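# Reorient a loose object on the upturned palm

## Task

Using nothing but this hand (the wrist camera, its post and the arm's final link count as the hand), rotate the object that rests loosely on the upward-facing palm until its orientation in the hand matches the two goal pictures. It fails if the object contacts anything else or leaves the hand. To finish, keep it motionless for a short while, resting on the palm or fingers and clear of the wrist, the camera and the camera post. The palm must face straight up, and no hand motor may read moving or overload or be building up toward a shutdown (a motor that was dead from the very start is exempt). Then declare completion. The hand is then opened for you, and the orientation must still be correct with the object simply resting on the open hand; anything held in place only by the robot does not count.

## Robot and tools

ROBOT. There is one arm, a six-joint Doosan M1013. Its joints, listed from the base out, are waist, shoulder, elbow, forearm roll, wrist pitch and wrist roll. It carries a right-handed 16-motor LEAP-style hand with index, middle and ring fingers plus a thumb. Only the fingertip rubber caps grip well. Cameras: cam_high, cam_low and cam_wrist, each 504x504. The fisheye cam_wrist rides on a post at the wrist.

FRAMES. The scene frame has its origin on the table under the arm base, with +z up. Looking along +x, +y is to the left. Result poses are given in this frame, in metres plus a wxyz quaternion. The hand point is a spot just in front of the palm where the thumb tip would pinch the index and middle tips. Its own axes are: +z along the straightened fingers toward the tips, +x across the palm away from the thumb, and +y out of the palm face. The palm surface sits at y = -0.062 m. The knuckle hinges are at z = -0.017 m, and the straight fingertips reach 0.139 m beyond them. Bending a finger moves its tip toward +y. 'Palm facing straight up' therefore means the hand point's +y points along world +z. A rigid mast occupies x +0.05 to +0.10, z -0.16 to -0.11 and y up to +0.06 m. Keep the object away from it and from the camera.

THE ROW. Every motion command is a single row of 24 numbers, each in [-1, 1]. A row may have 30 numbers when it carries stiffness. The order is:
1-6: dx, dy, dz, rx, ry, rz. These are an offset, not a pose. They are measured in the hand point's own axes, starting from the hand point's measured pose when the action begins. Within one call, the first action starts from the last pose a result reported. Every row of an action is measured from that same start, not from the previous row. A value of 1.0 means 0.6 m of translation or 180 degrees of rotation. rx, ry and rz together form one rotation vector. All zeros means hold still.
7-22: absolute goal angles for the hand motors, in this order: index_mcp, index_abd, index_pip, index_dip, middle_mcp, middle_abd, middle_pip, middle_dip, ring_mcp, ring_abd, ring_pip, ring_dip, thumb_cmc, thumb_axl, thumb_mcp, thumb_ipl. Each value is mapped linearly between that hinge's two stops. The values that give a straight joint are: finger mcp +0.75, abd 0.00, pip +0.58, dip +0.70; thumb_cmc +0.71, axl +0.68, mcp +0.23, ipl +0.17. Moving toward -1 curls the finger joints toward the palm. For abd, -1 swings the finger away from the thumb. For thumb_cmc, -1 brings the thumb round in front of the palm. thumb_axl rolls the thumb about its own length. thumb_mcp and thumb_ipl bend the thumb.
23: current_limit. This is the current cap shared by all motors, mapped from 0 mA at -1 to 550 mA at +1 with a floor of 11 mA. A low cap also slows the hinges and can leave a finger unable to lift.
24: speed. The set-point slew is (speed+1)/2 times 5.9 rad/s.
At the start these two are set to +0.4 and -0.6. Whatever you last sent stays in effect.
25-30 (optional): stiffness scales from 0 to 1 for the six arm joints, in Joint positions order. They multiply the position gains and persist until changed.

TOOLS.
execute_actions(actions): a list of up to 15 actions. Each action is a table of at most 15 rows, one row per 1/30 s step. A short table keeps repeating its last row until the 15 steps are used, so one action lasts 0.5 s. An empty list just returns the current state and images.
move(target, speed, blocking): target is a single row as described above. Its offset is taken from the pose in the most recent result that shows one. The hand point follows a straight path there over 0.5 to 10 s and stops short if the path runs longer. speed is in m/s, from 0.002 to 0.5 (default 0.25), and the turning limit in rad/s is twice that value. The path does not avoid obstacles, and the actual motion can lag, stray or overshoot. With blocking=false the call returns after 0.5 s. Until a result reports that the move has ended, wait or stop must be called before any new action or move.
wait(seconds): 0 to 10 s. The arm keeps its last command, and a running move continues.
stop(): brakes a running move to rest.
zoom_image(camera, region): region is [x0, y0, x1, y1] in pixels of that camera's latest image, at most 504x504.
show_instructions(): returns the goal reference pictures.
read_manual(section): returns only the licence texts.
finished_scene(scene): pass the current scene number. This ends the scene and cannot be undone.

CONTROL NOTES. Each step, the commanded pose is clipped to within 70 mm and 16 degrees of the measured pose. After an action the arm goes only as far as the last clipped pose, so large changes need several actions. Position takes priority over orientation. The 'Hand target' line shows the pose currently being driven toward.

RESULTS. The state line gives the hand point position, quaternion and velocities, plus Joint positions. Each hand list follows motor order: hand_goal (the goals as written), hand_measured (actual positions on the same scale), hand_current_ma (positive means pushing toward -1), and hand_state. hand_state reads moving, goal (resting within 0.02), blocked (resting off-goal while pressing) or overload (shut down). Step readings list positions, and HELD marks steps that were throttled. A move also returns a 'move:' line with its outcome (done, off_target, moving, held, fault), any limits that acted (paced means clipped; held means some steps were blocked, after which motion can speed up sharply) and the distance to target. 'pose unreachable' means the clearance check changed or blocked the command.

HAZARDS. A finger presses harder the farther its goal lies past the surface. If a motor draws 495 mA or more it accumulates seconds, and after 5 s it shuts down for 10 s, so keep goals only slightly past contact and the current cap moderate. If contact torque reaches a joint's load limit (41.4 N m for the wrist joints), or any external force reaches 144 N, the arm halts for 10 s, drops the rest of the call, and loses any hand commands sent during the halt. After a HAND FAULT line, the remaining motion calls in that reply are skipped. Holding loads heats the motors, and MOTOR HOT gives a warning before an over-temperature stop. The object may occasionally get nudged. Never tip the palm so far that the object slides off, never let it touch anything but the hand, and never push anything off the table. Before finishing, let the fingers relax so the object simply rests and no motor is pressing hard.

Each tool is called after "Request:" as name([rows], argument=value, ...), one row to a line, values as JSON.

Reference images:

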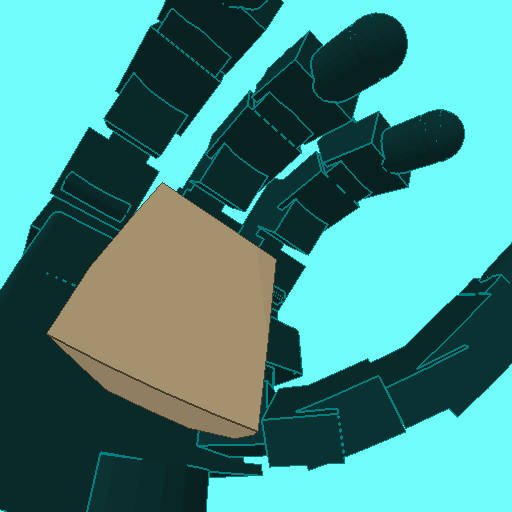

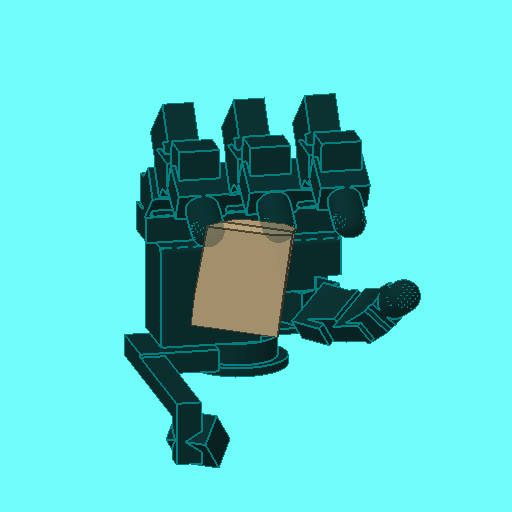

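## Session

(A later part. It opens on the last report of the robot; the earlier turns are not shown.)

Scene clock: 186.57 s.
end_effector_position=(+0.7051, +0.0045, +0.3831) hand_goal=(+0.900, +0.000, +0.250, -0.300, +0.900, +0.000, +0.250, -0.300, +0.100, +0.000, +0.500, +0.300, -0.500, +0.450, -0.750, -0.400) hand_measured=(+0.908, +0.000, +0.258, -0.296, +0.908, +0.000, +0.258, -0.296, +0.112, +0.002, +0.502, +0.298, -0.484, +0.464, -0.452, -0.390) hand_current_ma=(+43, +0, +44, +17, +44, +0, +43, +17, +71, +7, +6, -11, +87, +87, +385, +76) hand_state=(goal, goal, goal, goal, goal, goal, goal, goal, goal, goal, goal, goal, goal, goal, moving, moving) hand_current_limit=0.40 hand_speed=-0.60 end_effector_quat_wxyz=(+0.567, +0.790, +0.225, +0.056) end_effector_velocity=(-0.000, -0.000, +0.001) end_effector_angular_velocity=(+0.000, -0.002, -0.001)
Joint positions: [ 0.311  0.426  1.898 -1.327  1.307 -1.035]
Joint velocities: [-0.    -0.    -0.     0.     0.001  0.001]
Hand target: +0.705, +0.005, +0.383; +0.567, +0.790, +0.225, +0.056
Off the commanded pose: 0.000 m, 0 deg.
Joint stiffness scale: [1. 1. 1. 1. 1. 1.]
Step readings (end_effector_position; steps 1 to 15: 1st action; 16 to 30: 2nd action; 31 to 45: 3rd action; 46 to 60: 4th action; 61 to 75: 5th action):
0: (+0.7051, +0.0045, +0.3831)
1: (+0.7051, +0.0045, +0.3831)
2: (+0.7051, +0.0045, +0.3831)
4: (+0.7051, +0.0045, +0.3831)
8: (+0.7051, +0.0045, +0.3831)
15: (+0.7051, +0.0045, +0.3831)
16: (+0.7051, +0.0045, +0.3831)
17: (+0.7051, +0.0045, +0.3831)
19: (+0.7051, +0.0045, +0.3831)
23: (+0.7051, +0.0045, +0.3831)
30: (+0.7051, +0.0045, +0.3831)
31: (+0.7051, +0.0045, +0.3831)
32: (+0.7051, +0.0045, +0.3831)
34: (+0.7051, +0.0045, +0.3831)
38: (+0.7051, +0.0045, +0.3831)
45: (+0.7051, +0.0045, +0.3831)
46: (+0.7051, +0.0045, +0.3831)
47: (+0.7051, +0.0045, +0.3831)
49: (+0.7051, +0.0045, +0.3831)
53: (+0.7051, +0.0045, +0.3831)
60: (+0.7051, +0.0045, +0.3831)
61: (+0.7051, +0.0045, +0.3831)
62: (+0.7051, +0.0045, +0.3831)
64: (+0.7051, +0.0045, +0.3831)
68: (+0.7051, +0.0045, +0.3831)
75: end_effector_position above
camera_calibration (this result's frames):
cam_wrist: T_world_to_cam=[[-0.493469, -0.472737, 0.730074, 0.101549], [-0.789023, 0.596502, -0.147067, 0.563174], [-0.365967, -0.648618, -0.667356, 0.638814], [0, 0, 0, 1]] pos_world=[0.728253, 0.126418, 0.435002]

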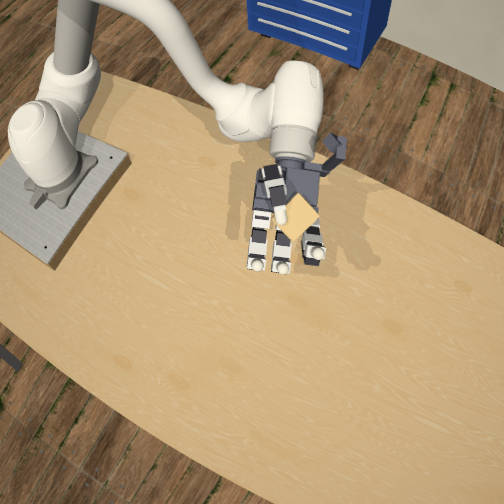

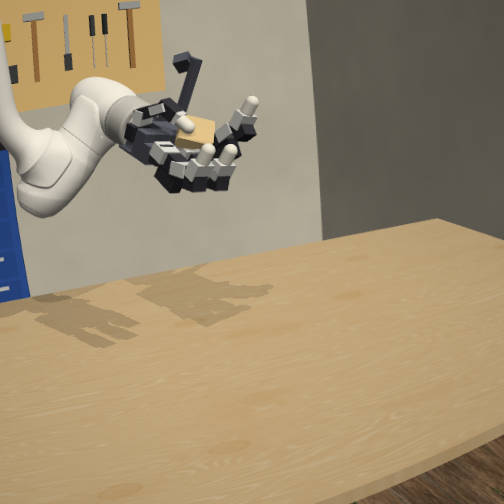

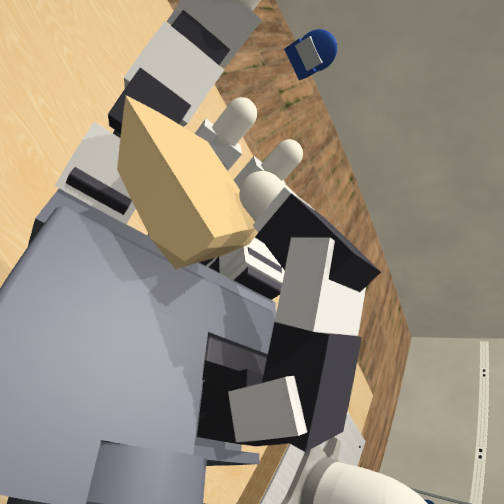

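Good progress. Lift thumb.

Request:
execute_actions([
  [[0,0,0,0,0,0,0.8,0,0.25,-0.3,0.85,0,0.25,-0.3,0.1,0,0.5,0.3,-0.5,0.6,-0.1,-0.4,0.4,-0.5]],
  [[0,0,0,0,0,0,0.8,0,0.25,-0.3,0.85,0,0.25,-0.3,0.1,0,0.5,0.3,-0.5,0.6,-0.1,-0.4,0.4,-0.5]],
])

Request:
zoom_image(camera="cam_high", region=[200,130,400,330])

Scene clock: 196.17 s.
end_effector_position=(+0.7051, +0.0045, +0.3831) hand_goal=(+0.800, +0.000, +0.250, -0.300, +0.850, +0.000, +0.250, -0.300, +0.100, +0.000, +0.500, +0.300, -0.500, +0.600, -0.100, -0.400) hand_measured=(+0.824, +0.000, +0.258, -0.296, +0.872, +0.000, +0.258, -0.296, +0.112, +0.002, +0.502, +0.298, -0.498, +0.598, -0.112, -0.400) hand_current_ma=(+133, +0, +41, +17, +118, -2, +42, +17, +71, +7, +6, -11, +10, -16, -78, +3) hand_state=(blocked, goal, goal, goal, blocked, goal, goal, goal, goal, goal, goal, goal, goal, goal, goal, goal) hand_current_limit=0.40 hand_speed=-0.50 end_effector_quat_wxyz=(+0.567, +0.790, +0.225, +0.056) end_effector_velocity=(-0.000, -0.000, -0.000) end_effector_angular_velocity=(-0.002, +0.002, -0.000)
Joint positions: [ 0.311  0.426  1.898 -1.327  1.307 -1.035]
Joint velocities: [-0.     0.001  0.    -0.     0.001 -0.001]
Hand target: +0.705, +0.005, +0.383; +0.567, +0.790, +0.225, +0.056
Off the commanded pose: 0.000 m, 0 deg.
Joint stiffness scale: [1. 1. 1. 1. 1. 1.]
Step readings (end_effector_position; steps 1 to 15: 1st action; 16 to 30: 2nd action):
0: (+0.7051, +0.0045, +0.3831)
1: (+0.7051, +0.0045, +0.3831)
2: (+0.7051, +0.0045, +0.3831)
4: (+0.7051, +0.0045, +0.3831)
8: (+0.7051, +0.0045, +0.3831)
15: (+0.7051, +0.0045, +0.3831)
16: (+0.7051, +0.0045, +0.3831)
17: (+0.7051, +0.0045, +0.3831)
19: (+0.7051, +0.0045, +0.3831)
23: (+0.7051, +0.0045, +0.3831)
30: end_effector_position above
camera_calibration (this result's frames):
cam_wrist: T_world_to_cam=[[-0.493469, -0.472737, 0.730074, 0.101549], [-0.789023, 0.596502, -0.147067, 0.563174], [-0.365966, -0.648618, -0.667356, 0.638814], [0, 0, 0, 1]] pos_world=[0.728253, 0.126418, 0.435002]

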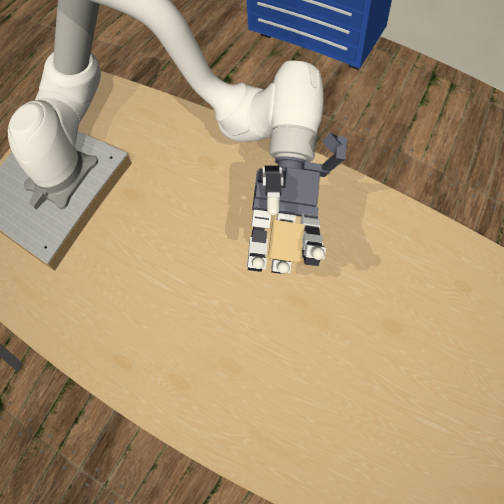

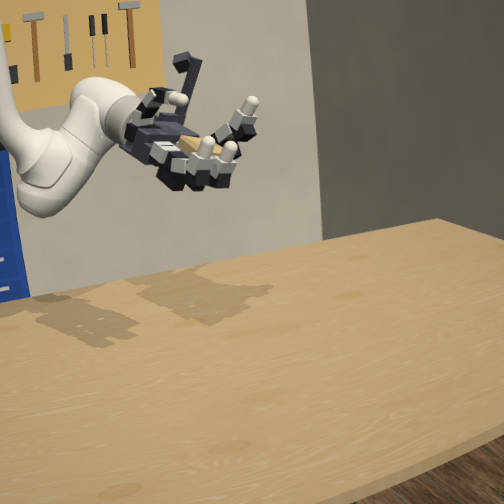

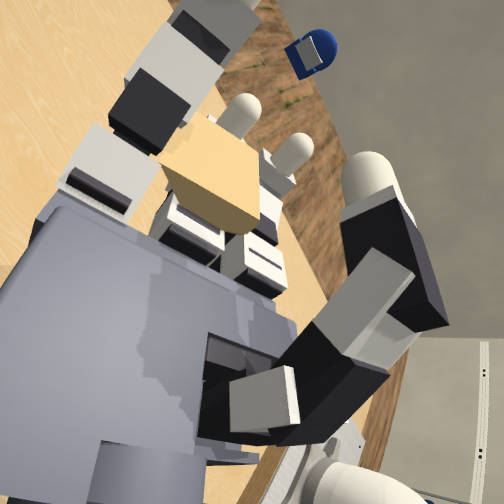

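Region (200, 130, 400, 330) of cam_high's 504x504 image, scaled by 2.520, with more detail than that image has.

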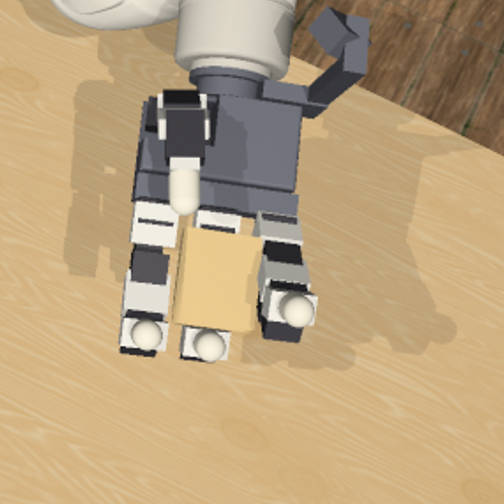

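Request:
move(target=[0,0,0,-0.114,0,0.055,0.75,0,0.58,0.6,0.75,0,0.58,0.6,0.75,0,0.58,0.6,0.6,0.68,0.23,0.17,0.4,-0.75], speed=0.15)

Request:
zoom_image(camera="cam_high", region=[200,130,400,330])

Request:
zoom_image(camera="cam_low", region=[100,60,300,220])

Scene clock: 206.53 s.
end_effector_position=(+0.7066, +0.0058, +0.3839) hand_goal=(+0.750, +0.000, +0.580, +0.600, +0.750, +0.000, +0.580, +0.600, +0.750, +0.000, +0.580, +0.600, +0.600, +0.680, +0.230, +0.170) hand_measured=(+0.774, +0.000, +0.580, +0.598, +0.780, +0.000, +0.582, +0.598, +0.760, +0.000, +0.582, +0.598, +0.610, +0.678, +0.228, +0.168) hand_current_ma=(+134, +0, +5, -11, +165, -2, +14, -11, +55, +1, +5, -10, +56, -11, -15, -14) hand_state=(blocked, goal, goal, goal, blocked, goal, goal, goal, goal, goal, goal, goal, goal, goal, goal, goal) hand_current_limit=0.40 hand_speed=-0.75 end_effector_quat_wxyz=(+0.689, +0.696, +0.143, +0.145) end_effector_velocity=(-0.000, -0.000, -0.000) end_effector_angular_velocity=(-0.000, -0.001, -0.001)
Joint positions: [ 0.293  0.546  1.917 -1.635  1.511 -0.672]
Joint velocities: [-0.    -0.     0.001 -0.     0.001  0.001]
Hand target: +0.705, +0.005, +0.383; +0.692, +0.693, +0.143, +0.143
Off the commanded pose: 0.002 m, 0 deg.
Joint stiffness scale: [1. 1. 1. 1. 1. 1.]
move: done
camera_calibration (this result's frames):
cam_wrist: T_world_to_cam=[[-0.702679, -0.2972, 0.646463, 0.281205], [-0.688912, 0.511345, -0.513738, 0.634257], [-0.177883, -0.806349, -0.564056, 0.469058], [0, 0, 0, 1]] pos_world=[0.717982, 0.137474, 0.408627]

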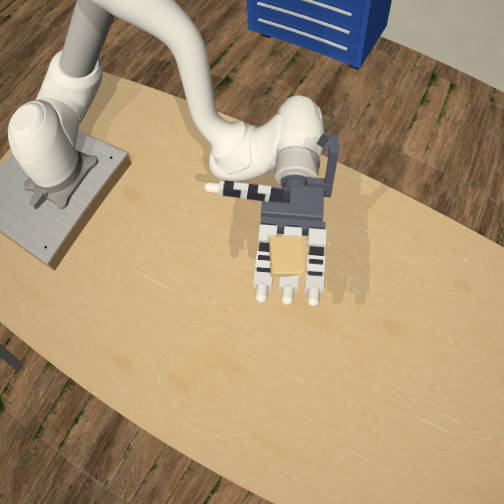

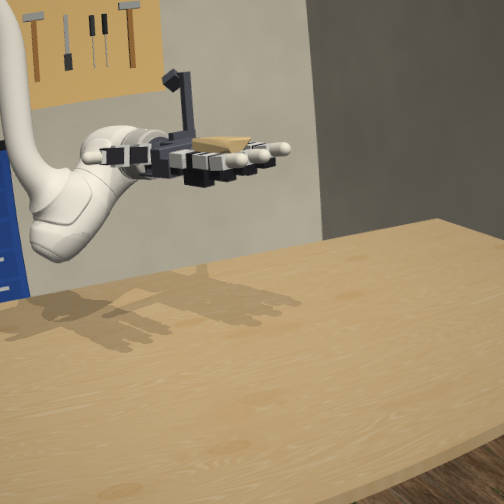

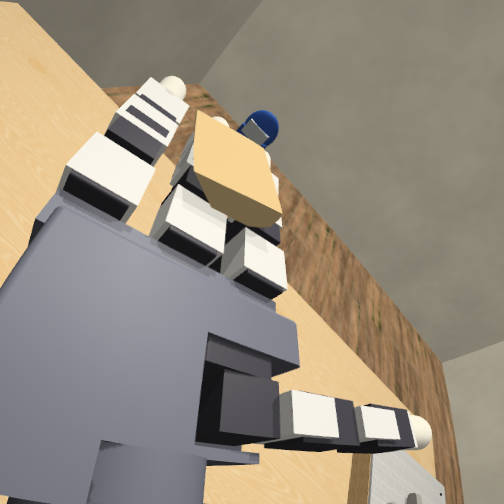

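Region (200, 130, 400, 330) of cam_high's 504x504 image, scaled by 2.520, with more detail than that image has.

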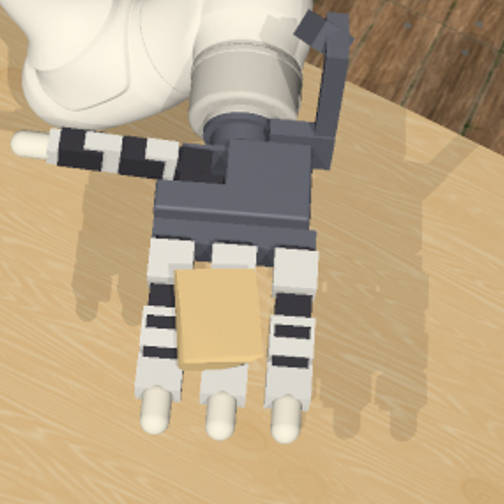

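Region (100, 60, 300, 220) of cam_low's 504x504 image, scaled by 2.520, with more detail than that image has; it fills the top 403 rows of this view, and the rest is white.

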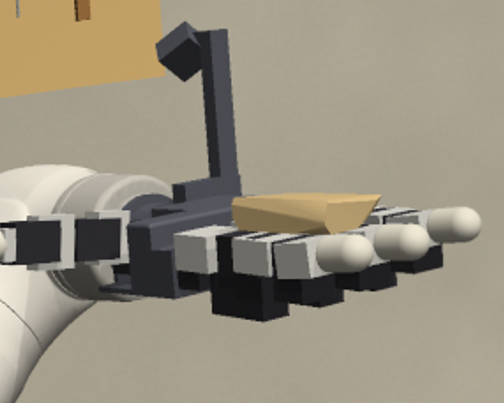

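Request:
execute_actions([
  [[0,0,0,0,0,0,0.35,0,0.58,0.6,0.35,0,0.58,0.6,0.35,0,0.58,0.6,0.6,0.68,0.23,0.17,0.4,-0.7]],
  [[0,0,0,0,0,0,0.35,0,0.58,0.6,0.35,0,0.58,0.6,0.35,0,0.58,0.6,0.6,0.68,0.23,0.17,0.4,-0.7]],
  [[0,0,0,0,0,0,0.35,0,0.58,0.6,0.35,0,0.58,0.6,0.35,0,0.58,0.6,0.6,0.68,0.23,0.17,0.4,-0.7]],
])

Request:
zoom_image(camera="cam_high", region=[200,130,400,330])

Scene clock: 216.53 s.
end_effector_position=(+0.7066, +0.0058, +0.3839) hand_goal=(+0.350, +0.000, +0.580, +0.600, +0.350, +0.000, +0.580, +0.600, +0.350, +0.000, +0.580, +0.600, +0.600, +0.680, +0.230, +0.170) hand_measured=(+0.378, +0.000, +0.582, +0.598, +0.378, +0.000, +0.582, +0.598, +0.374, +0.000, +0.582, +0.598, +0.610, +0.678, +0.228, +0.168) hand_current_ma=(+148, +0, +6, -11, +148, -2, +13, -10, +135, +1, +5, -10, +56, -11, -14, -14) hand_state=(blocked, goal, goal, goal, blocked, goal, goal, goal, blocked, goal, goal, goal, goal, goal, goal, goal) hand_current_limit=0.40 hand_speed=-0.70 end_effector_quat_wxyz=(+0.689, +0.696, +0.143, +0.145) end_effector_velocity=(+0.000, -0.000, -0.000) end_effector_angular_velocity=(-0.000, +0.002, +0.000)
Joint positions: [ 0.293  0.546  1.917 -1.635  1.511 -0.672]
Joint velocities: [-0.     0.     0.    -0.    -0.001 -0.001]
Hand target: +0.707, +0.006, +0.384; +0.689, +0.696, +0.143, +0.145
Off the commanded pose: 0.000 m, 0 deg.
Joint stiffness scale: [1. 1. 1. 1. 1. 1.]
Step readings (end_effector_position; steps 1 to 15: 1st action; 16 to 30: 2nd action; 31 to 45: 3rd action):
0: (+0.7066, +0.0058, +0.3839)
1: (+0.7066, +0.0058, +0.3839)
2: (+0.7066, +0.0058, +0.3839)
4: (+0.7066, +0.0058, +0.3839)
8: (+0.7066, +0.0058, +0.3839)
15: (+0.7066, +0.0058, +0.3839)
16: (+0.7066, +0.0058, +0.3839)
17: (+0.7066, +0.0058, +0.3839)
19: (+0.7066, +0.0058, +0.3839)
23: (+0.7066, +0.0058, +0.3839)
30: (+0.7066, +0.0058, +0.3839)
31: (+0.7066, +0.0058, +0.3839)
32: (+0.7066, +0.0058, +0.3839)
34: (+0.7066, +0.0058, +0.3839)
38: (+0.7066, +0.0058, +0.3839)
45: end_effector_position above
camera_calibration (this result's frames):
cam_wrist: T_world_to_cam=[[-0.702692, -0.297191, 0.646453, 0.281214], [-0.688902, 0.511336, -0.51376, 0.63426], [-0.17787, -0.806358, -0.564047, 0.469048], [0, 0, 0, 1]] pos_world=[0.71798, 0.137475, 0.408631]

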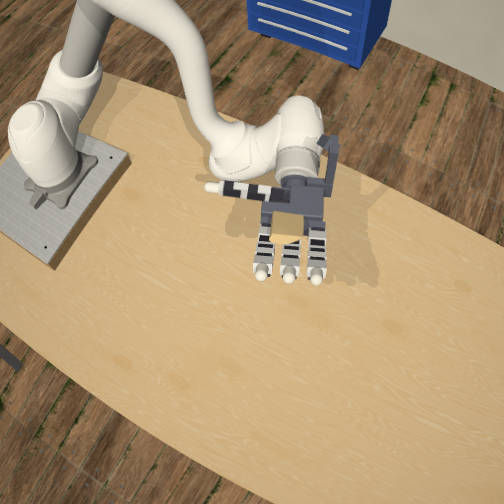

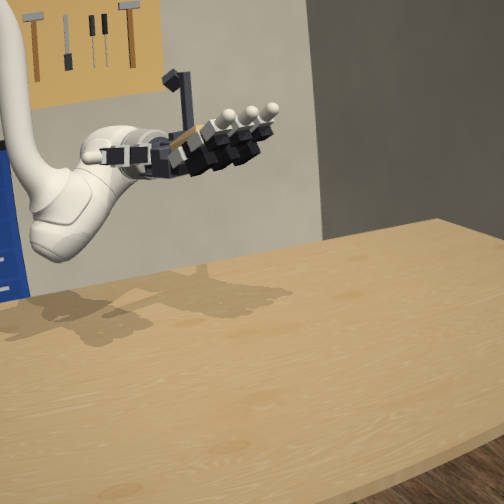

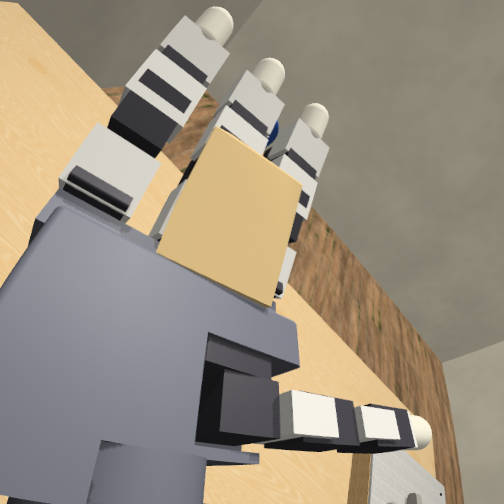

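Region (200, 130, 400, 330) of cam_high's 504x504 image, scaled by 2.520, with more detail than that image has.

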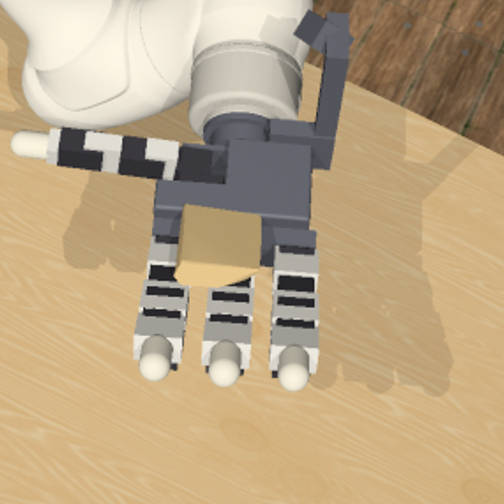

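Request:
execute_actions([
  [[0,0,0,0,0,0,0.3,0.15,0.58,0.6,0.75,0,0.58,0.6,0.75,0,0.58,0.6,0.6,0.68,0.23,0.17,0.4,-0.7]],
  [[0,0,0,0,0,0,0.3,0.15,0.58,0.6,0.75,0,0.58,0.6,0.75,0,0.58,0.6,0.6,0.68,0.23,0.17,0.4,-0.7]],
  [[0,0,0,0,0,0,0.75,0.15,0.58,0.6,0.75,0,0.58,0.6,0.75,0,0.58,0.6,0.6,0.68,0.23,0.17,0.4,-0.7]],
  [[0,0,0,0,0,0,0.75,0,0.58,0.6,0.75,0,0.58,0.6,0.75,0,0.58,0.6,0.6,0.68,0.23,0.17,0.4,-0.7]],
])

Request:
zoom_image(camera="cam_high", region=[200,130,400,330])

Request:
zoom_image(camera="cam_low", region=[100,60,300,220])

Scene clock: 228.20 s.
end_effector_position=(+0.7066, +0.0058, +0.3839) hand_goal=(+0.750, +0.000, +0.580, +0.600, +0.750, +0.000, +0.580, +0.600, +0.750, +0.000, +0.580, +0.600, +0.600, +0.680, +0.230, +0.170) hand_measured=(+0.760, +0.002, +0.582, +0.598, +0.760, +0.000, +0.582, +0.598, +0.760, +0.000, +0.582, +0.598, +0.610, +0.678, +0.228, +0.168) hand_current_ma=(+58, +14, +6, -10, +55, -2, +13, -10, +53, +1, +6, -10, +56, -11, -14, -14) hand_state=(goal, goal, goal, goal, goal, goal, goal, goal, goal, goal, goal, goal, goal, goal, goal, goal) hand_current_limit=0.40 hand_speed=-0.70 end_effector_quat_wxyz=(+0.689, +0.696, +0.143, +0.145) end_effector_velocity=(-0.000, -0.000, +0.000) end_effector_angular_velocity=(-0.001, -0.000, -0.001)
Joint positions: [ 0.293  0.546  1.917 -1.635  1.511 -0.672]
Joint velocities: [-0.    -0.     0.    -0.     0.001 -0.   ]
Hand target: +0.707, +0.006, +0.384; +0.689, +0.696, +0.143, +0.145
Off the commanded pose: 0.000 m, 0 deg.
Joint stiffness scale: [1. 1. 1. 1. 1. 1.]
Step readings (end_effector_position; steps 1 to 15: 1st action; 16 to 30: 2nd action; 31 to 45: 3rd action; 46 to 60: 4th action):
0: (+0.7066, +0.0058, +0.3839)
1: (+0.7066, +0.0058, +0.3839)
2: (+0.7066, +0.0058, +0.3839)
4: (+0.7066, +0.0058, +0.3839)
8: (+0.7066, +0.0058, +0.3839)
15: (+0.7066, +0.0058, +0.3839)
16: (+0.7066, +0.0058, +0.3839)
17: (+0.7066, +0.0058, +0.3839)
19: (+0.7066, +0.0058, +0.3839)
23: (+0.7066, +0.0058, +0.3839)
30: (+0.7066, +0.0058, +0.3839)
31: (+0.7066, +0.0058, +0.3839)
32: (+0.7066, +0.0058, +0.3839)
34: (+0.7066, +0.0058, +0.3839)
38: (+0.7066, +0.0058, +0.3839)
45: (+0.7066, +0.0058, +0.3839)
46: (+0.7066, +0.0058, +0.3839)
47: (+0.7066, +0.0058, +0.3839)
49: (+0.7066, +0.0058, +0.3839)
53: (+0.7066, +0.0058, +0.3839)
60: end_effector_position above
camera_calibration (this result's frames):
cam_wrist: T_world_to_cam=[[-0.702692, -0.297191, 0.646453, 0.281214], [-0.688902, 0.511336, -0.51376, 0.63426], [-0.177871, -0.806358, -0.564047, 0.469048], [0, 0, 0, 1]] pos_world=[0.71798, 0.137474, 0.408631]

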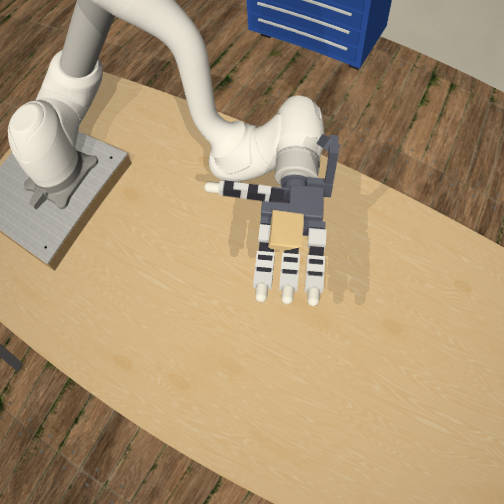

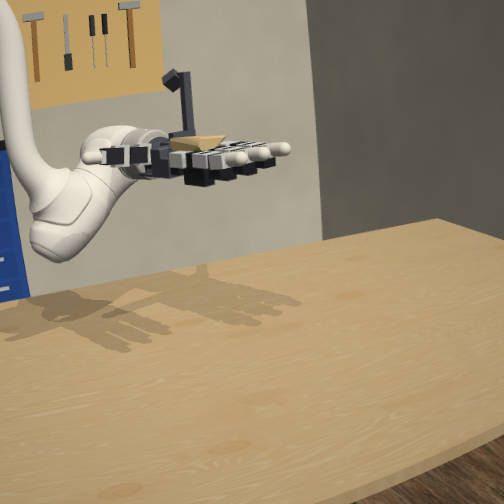

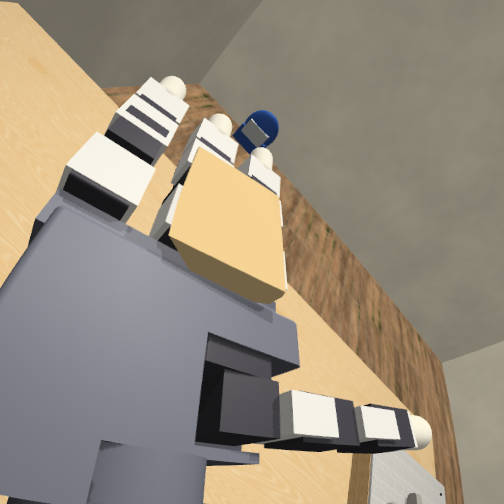

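Region (200, 130, 400, 330) of cam_high's 504x504 image, scaled by 2.520, with more detail than that image has.

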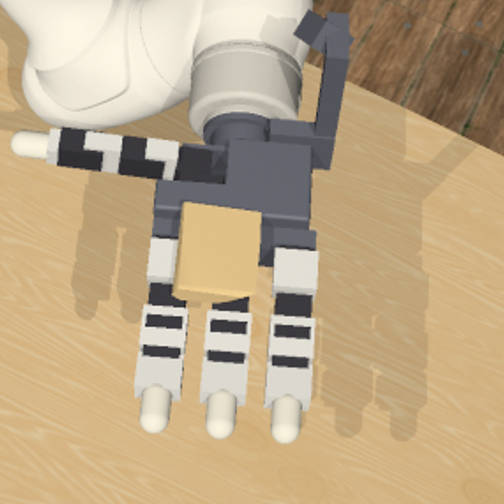

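Region (100, 60, 300, 220) of cam_low's 504x504 image, scaled by 2.520, with more detail than that image has; it fills the top 403 rows of this view, and the rest is white.

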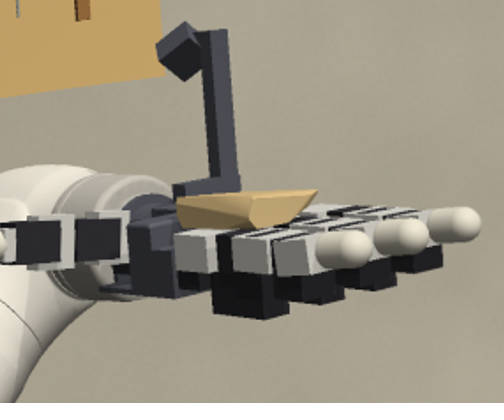

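Request:
execute_actions([
  [[0,0,0,0,0,0,0.75,0,0.58,0.6,0.75,0,0.58,0.6,0.75,0,0.58,0.6,0.15,0.68,-0.45,-0.2,0.4,-0.3]],
  [[0,0,0,0,0,0,0.75,0,0.58,0.6,0.75,0,0.58,0.6,0.75,0,0.58,0.6,0.15,0.68,-0.7,-0.3,0.4,-0.7]],
  [[0,0,0,0,0,0,0.75,0,0.58,0.6,0.75,0,0.58,0.6,0.75,0,0.58,0.6,0.15,0.68,-0.7,-0.3,0.4,-0.7]],
])

Request:
zoom_image(camera="cam_high", region=[200,130,400,330])

Request:
zoom_image(camera="cam_low", region=[100,60,300,220])

Scene clock: 236.90 s.
end_effector_position=(+0.7066, +0.0058, +0.3839) hand_goal=(+0.750, +0.000, +0.580, +0.600, +0.750, +0.000, +0.580, +0.600, +0.750, +0.000, +0.580, +0.600, +0.150, +0.680, -0.700, -0.300) hand_measured=(+0.766, +0.002, +0.582, +0.598, +0.760, +0.000, +0.582, +0.598, +0.760, +0.000, +0.582, +0.598, +0.152, +0.676, -0.566, -0.288) hand_current_ma=(+89, +14, +6, -10, +56, -2, +13, -10, +53, +1, +6, -10, +7, -21, +385, +84) hand_state=(goal, goal, goal, goal, goal, goal, goal, goal, goal, goal, goal, goal, goal, goal, blocked, goal) hand_current_limit=0.40 hand_speed=-0.70 end_effector_quat_wxyz=(+0.689, +0.696, +0.143, +0.145) end_effector_velocity=(-0.000, -0.000, +0.000) end_effector_angular_velocity=(-0.001, +0.001, -0.000)
Joint positions: [ 0.293  0.546  1.917 -1.635  1.511 -0.672]
Joint velocities: [-0.    -0.001  0.    -0.     0.    -0.001]
Hand target: +0.707, +0.006, +0.384; +0.689, +0.696, +0.143, +0.145
Off the commanded pose: 0.000 m, 0 deg.
Joint stiffness scale: [1. 1. 1. 1. 1. 1.]
Step readings (end_effector_position; steps 1 to 15: 1st action; 16 to 30: 2nd action; 31 to 45: 3rd action):
0: (+0.7066, +0.0058, +0.3839)
1: (+0.7066, +0.0058, +0.3839)
2: (+0.7066, +0.0058, +0.3839)
4: (+0.7066, +0.0058, +0.3839)
8: (+0.7066, +0.0058, +0.3839)
15: (+0.7066, +0.0058, +0.3839)
16: (+0.7066, +0.0058, +0.3839)
17: (+0.7066, +0.0058, +0.3839)
19: (+0.7066, +0.0058, +0.3839)
23: (+0.7066, +0.0058, +0.3839)
30: (+0.7066, +0.0058, +0.3839)
31: (+0.7066, +0.0058, +0.3839)
32: (+0.7066, +0.0058, +0.3839)
34: (+0.7066, +0.0058, +0.3839)
38: (+0.7066, +0.0058, +0.3839)
45: end_effector_position above
camera_calibration (this result's frames):
cam_wrist: T_world_to_cam=[[-0.702692, -0.297191, 0.646453, 0.281215], [-0.688902, 0.511336, -0.51376, 0.634261], [-0.17787, -0.806358, -0.564047, 0.469048], [0, 0, 0, 1]] pos_world=[0.71798, 0.137475, 0.408631]

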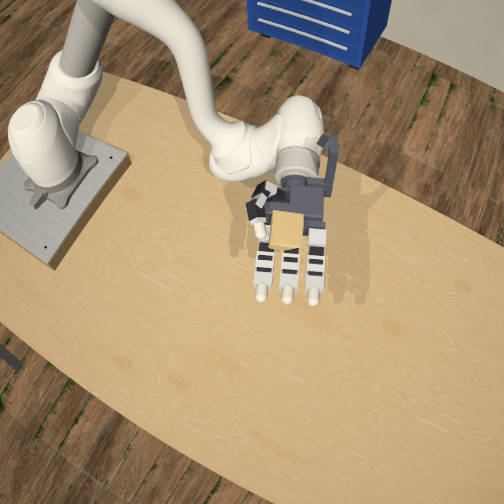

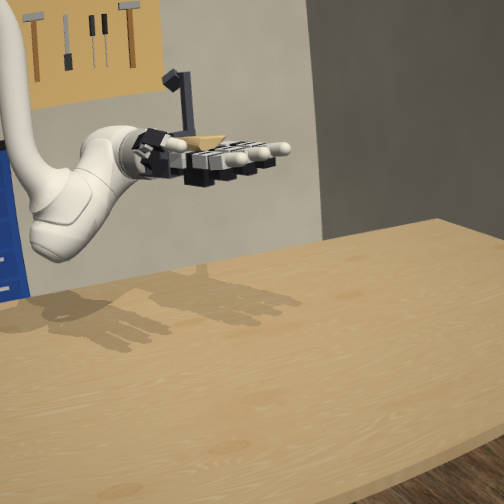

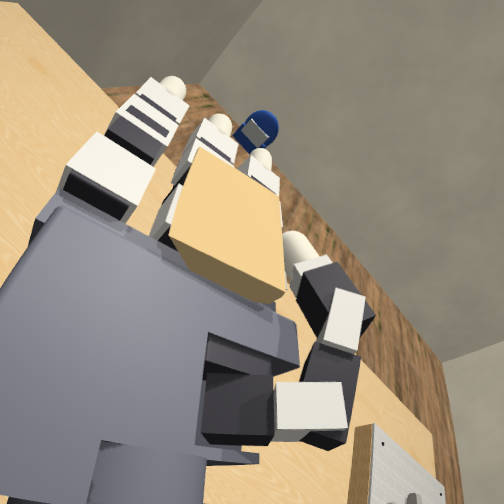

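Region (200, 130, 400, 330) of cam_high's 504x504 image, scaled by 2.520, with more detail than that image has.

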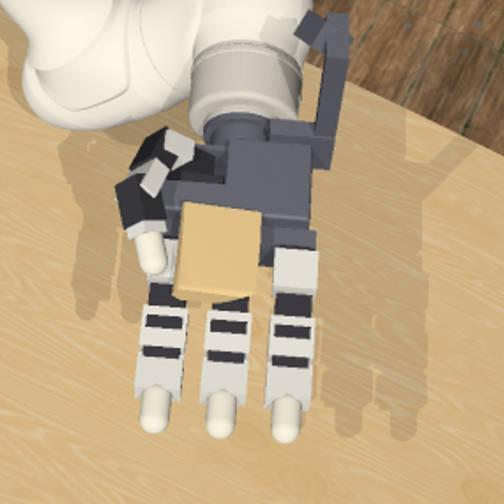

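Region (100, 60, 300, 220) of cam_low's 504x504 image, scaled by 2.520, with more detail than that image has; it fills the top 403 rows of this view, and the rest is white.

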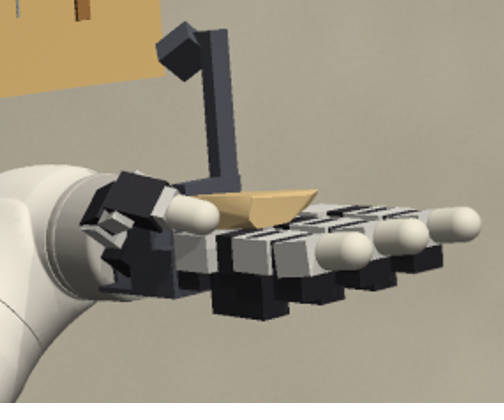

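Roll axl to sweep the tip up/inward.

Request:
execute_actions([
  [[0,0,0,0,0,0,0.75,0,0.58,0.6,0.75,0,0.58,0.6,0.75,0,0.58,0.6,0.15,0.45,-0.7,-0.5,0.4,-0.7]],
  [[0,0,0,0,0,0,0.75,0,0.58,0.6,0.75,0,0.58,0.6,0.75,0,0.58,0.6,0.15,0.45,-0.7,-0.5,0.4,-0.7]],
])

Request:
zoom_image(camera="cam_high", region=[200,130,400,330])

Request:
zoom_image(camera="cam_low", region=[100,60,300,220])

Scene clock: 243.27 s.
end_effector_position=(+0.7066, +0.0058, +0.3839) hand_goal=(+0.750, +0.000, +0.580, +0.600, +0.750, +0.000, +0.580, +0.600, +0.750, +0.000, +0.580, +0.600, +0.150, +0.450, -0.700, -0.500) hand_measured=(+0.766, +0.002, +0.582, +0.598, +0.760, +0.000, +0.582, +0.598, +0.760, +0.000, +0.582, +0.598, +0.142, +0.454, -0.668, -0.498) hand_current_ma=(+89, +14, +6, -10, +56, -2, +13, -10, +53, +1, +6, -10, -42, +22, +224, +12) hand_state=(goal, goal, goal, goal, goal, goal, goal, goal, goal, goal, goal, goal, goal, goal, blocked, goal) hand_current_limit=0.40 hand_speed=-0.70 end_effector_quat_wxyz=(+0.689, +0.696, +0.143, +0.145) end_effector_velocity=(+0.000, +0.000, -0.000) end_effector_angular_velocity=(-0.000, +0.000, +0.001)
Joint positions: [ 0.293  0.546  1.917 -1.635  1.511 -0.672]
Joint velocities: [ 0.     0.    -0.    -0.    -0.    -0.001]
Hand target: +0.707, +0.006, +0.384; +0.689, +0.696, +0.143, +0.145
Off the commanded pose: 0.000 m, 0 deg.
Joint stiffness scale: [1. 1. 1. 1. 1. 1.]
Step readings (end_effector_position; steps 1 to 15: 1st action; 16 to 30: 2nd action):
0: (+0.7066, +0.0058, +0.3839)
1: (+0.7066, +0.0058, +0.3839)
2: (+0.7066, +0.0058, +0.3839)
4: (+0.7066, +0.0058, +0.3839)
8: (+0.7066, +0.0058, +0.3839)
15: (+0.7066, +0.0058, +0.3839)
16: (+0.7066, +0.0058, +0.3839)
17: (+0.7066, +0.0058, +0.3839)
19: (+0.7066, +0.0058, +0.3839)
23: (+0.7066, +0.0058, +0.3839)
30: end_effector_position above
camera_calibration (this result's frames):
cam_wrist: T_world_to_cam=[[-0.702692, -0.297191, 0.646453, 0.281215], [-0.688902, 0.511336, -0.51376, 0.63426], [-0.17787, -0.806358, -0.564047, 0.469048], [0, 0, 0, 1]] pos_world=[0.71798, 0.137475, 0.408631]

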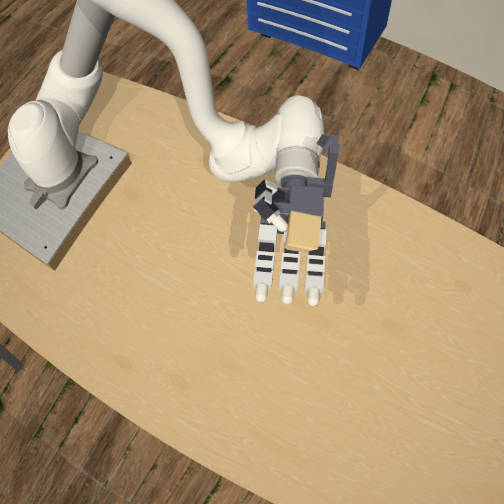

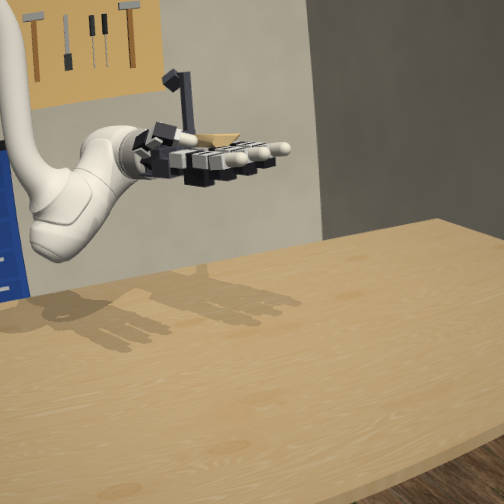

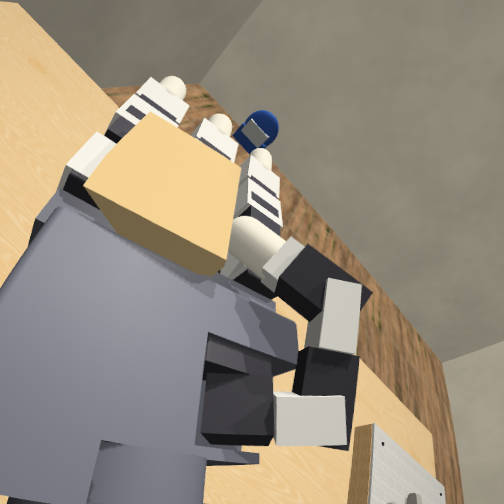

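Region (200, 130, 400, 330) of cam_high's 504x504 image, scaled by 2.520, with more detail than that image has.

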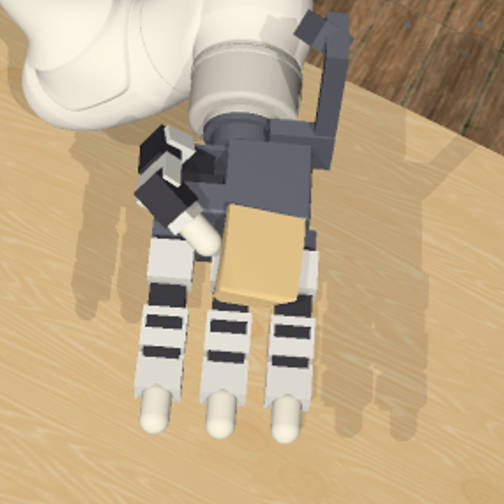

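Region (100, 60, 300, 220) of cam_low's 504x504 image, scaled by 2.520, with more detail than that image has; it fills the top 403 rows of this view, and the rest is white.

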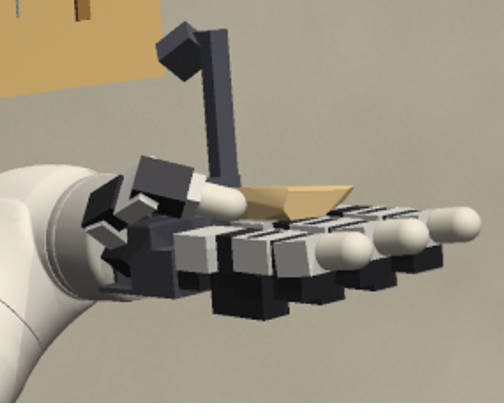

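Looks close to goal. Retract thumb.

Request:
execute_actions([
  [[0,0,0,0,0,0,0.75,0,0.58,0.6,0.75,0,0.58,0.6,0.75,0,0.58,0.6,0.15,0.45,0.0,0.1,0.4,-0.4]],
  [[0,0,0,0,0,0,0.75,0,0.58,0.6,0.75,0,0.58,0.6,0.75,0,0.58,0.6,0.6,0.68,0.23,0.17,0.4,-0.4]],
  [[0,0,0,0,0,0,0.75,0,0.58,0.6,0.75,0,0.58,0.6,0.75,0,0.58,0.6,0.6,0.68,0.23,0.17,0.4,-0.4]],
])

Request:
zoom_image(camera="cam_low", region=[100,60,300,220])

Scene clock: 253.10 s.
end_effector_position=(+0.7066, +0.0058, +0.3839) hand_goal=(+0.750, +0.000, +0.580, +0.600, +0.750, +0.000, +0.580, +0.600, +0.750, +0.000, +0.580, +0.600, +0.600, +0.680, +0.230, +0.170) hand_measured=(+0.766, +0.002, +0.582, +0.598, +0.760, +0.000, +0.582, +0.598, +0.760, +0.000, +0.582, +0.598, +0.612, +0.680, +0.228, +0.168) hand_current_ma=(+89, +14, +6, -10, +56, -2, +13, -10, +53, +1, +6, -10, +57, -4, -14, -13) hand_state=(goal, goal, goal, goal, goal, goal, goal, goal, goal, goal, goal, goal, goal, goal, goal, goal) hand_current_limit=0.40 hand_speed=-0.40 end_effector_quat_wxyz=(+0.689, +0.696, +0.143, +0.145) end_effector_velocity=(+0.000, -0.000, +0.000) end_effector_angular_velocity=(+0.001, -0.001, -0.000)
Joint positions: [ 0.293  0.546  1.917 -1.635  1.511 -0.672]
Joint velocities: [-0.    -0.001 -0.     0.    -0.     0.001]
Hand target: +0.707, +0.006, +0.384; +0.689, +0.696, +0.143, +0.145
Off the commanded pose: 0.000 m, 0 deg.
Joint stiffness scale: [1. 1. 1. 1. 1. 1.]
Step readings (end_effector_position; steps 1 to 15: 1st action; 16 to 30: 2nd action; 31 to 45: 3rd action):
0: (+0.7066, +0.0058, +0.3839)
1: (+0.7066, +0.0058, +0.3839)
2: (+0.7066, +0.0058, +0.3839)
4: (+0.7066, +0.0058, +0.3839)
8: (+0.7066, +0.0058, +0.3839)
15: (+0.7066, +0.0058, +0.3839)
16: (+0.7066, +0.0058, +0.3839)
17: (+0.7066, +0.0058, +0.3839)
19: (+0.7066, +0.0058, +0.3839)
23: (+0.7066, +0.0058, +0.3839)
30: (+0.7066, +0.0058, +0.3839)
31: (+0.7066, +0.0058, +0.3839)
32: (+0.7066, +0.0058, +0.3839)
34: (+0.7066, +0.0058, +0.3839)
38: (+0.7066, +0.0058, +0.3839)
45: end_effector_position above
camera_calibration (this result's frames):
cam_wrist: T_world_to_cam=[[-0.702692, -0.297191, 0.646453, 0.281214], [-0.688902, 0.511336, -0.51376, 0.634261], [-0.17787, -0.806358, -0.564047, 0.469048], [0, 0, 0, 1]] pos_world=[0.71798, 0.137475, 0.408631]

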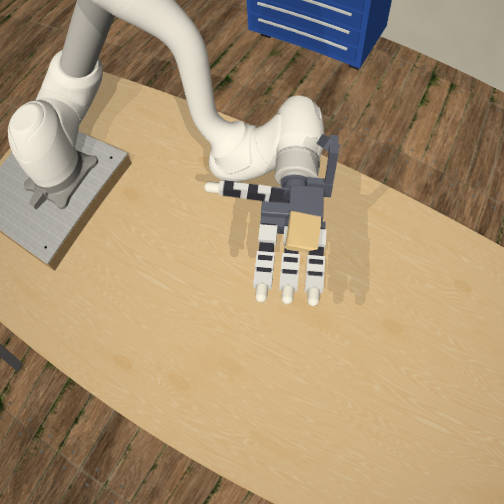

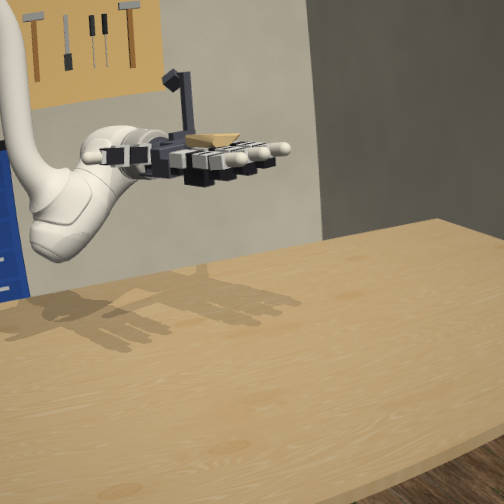

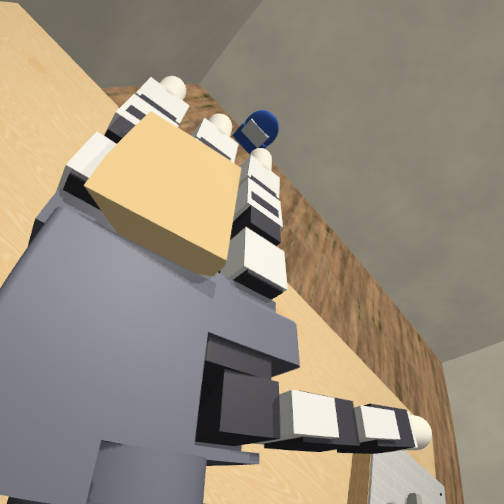

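Region (100, 60, 300, 220) of cam_low's 504x504 image, scaled by 2.520, with more detail than that image has; it fills the top 403 rows of this view, and the rest is white.

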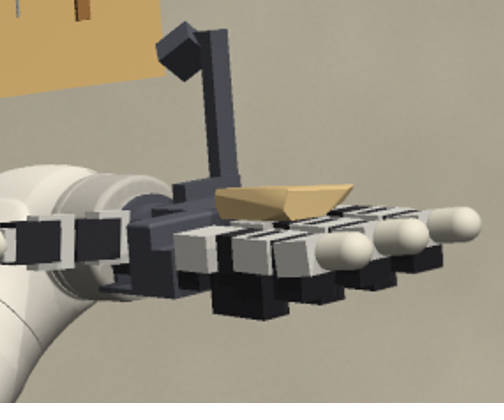

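Request:
finished_scene(scene=1)

The scene is finished: the task was done.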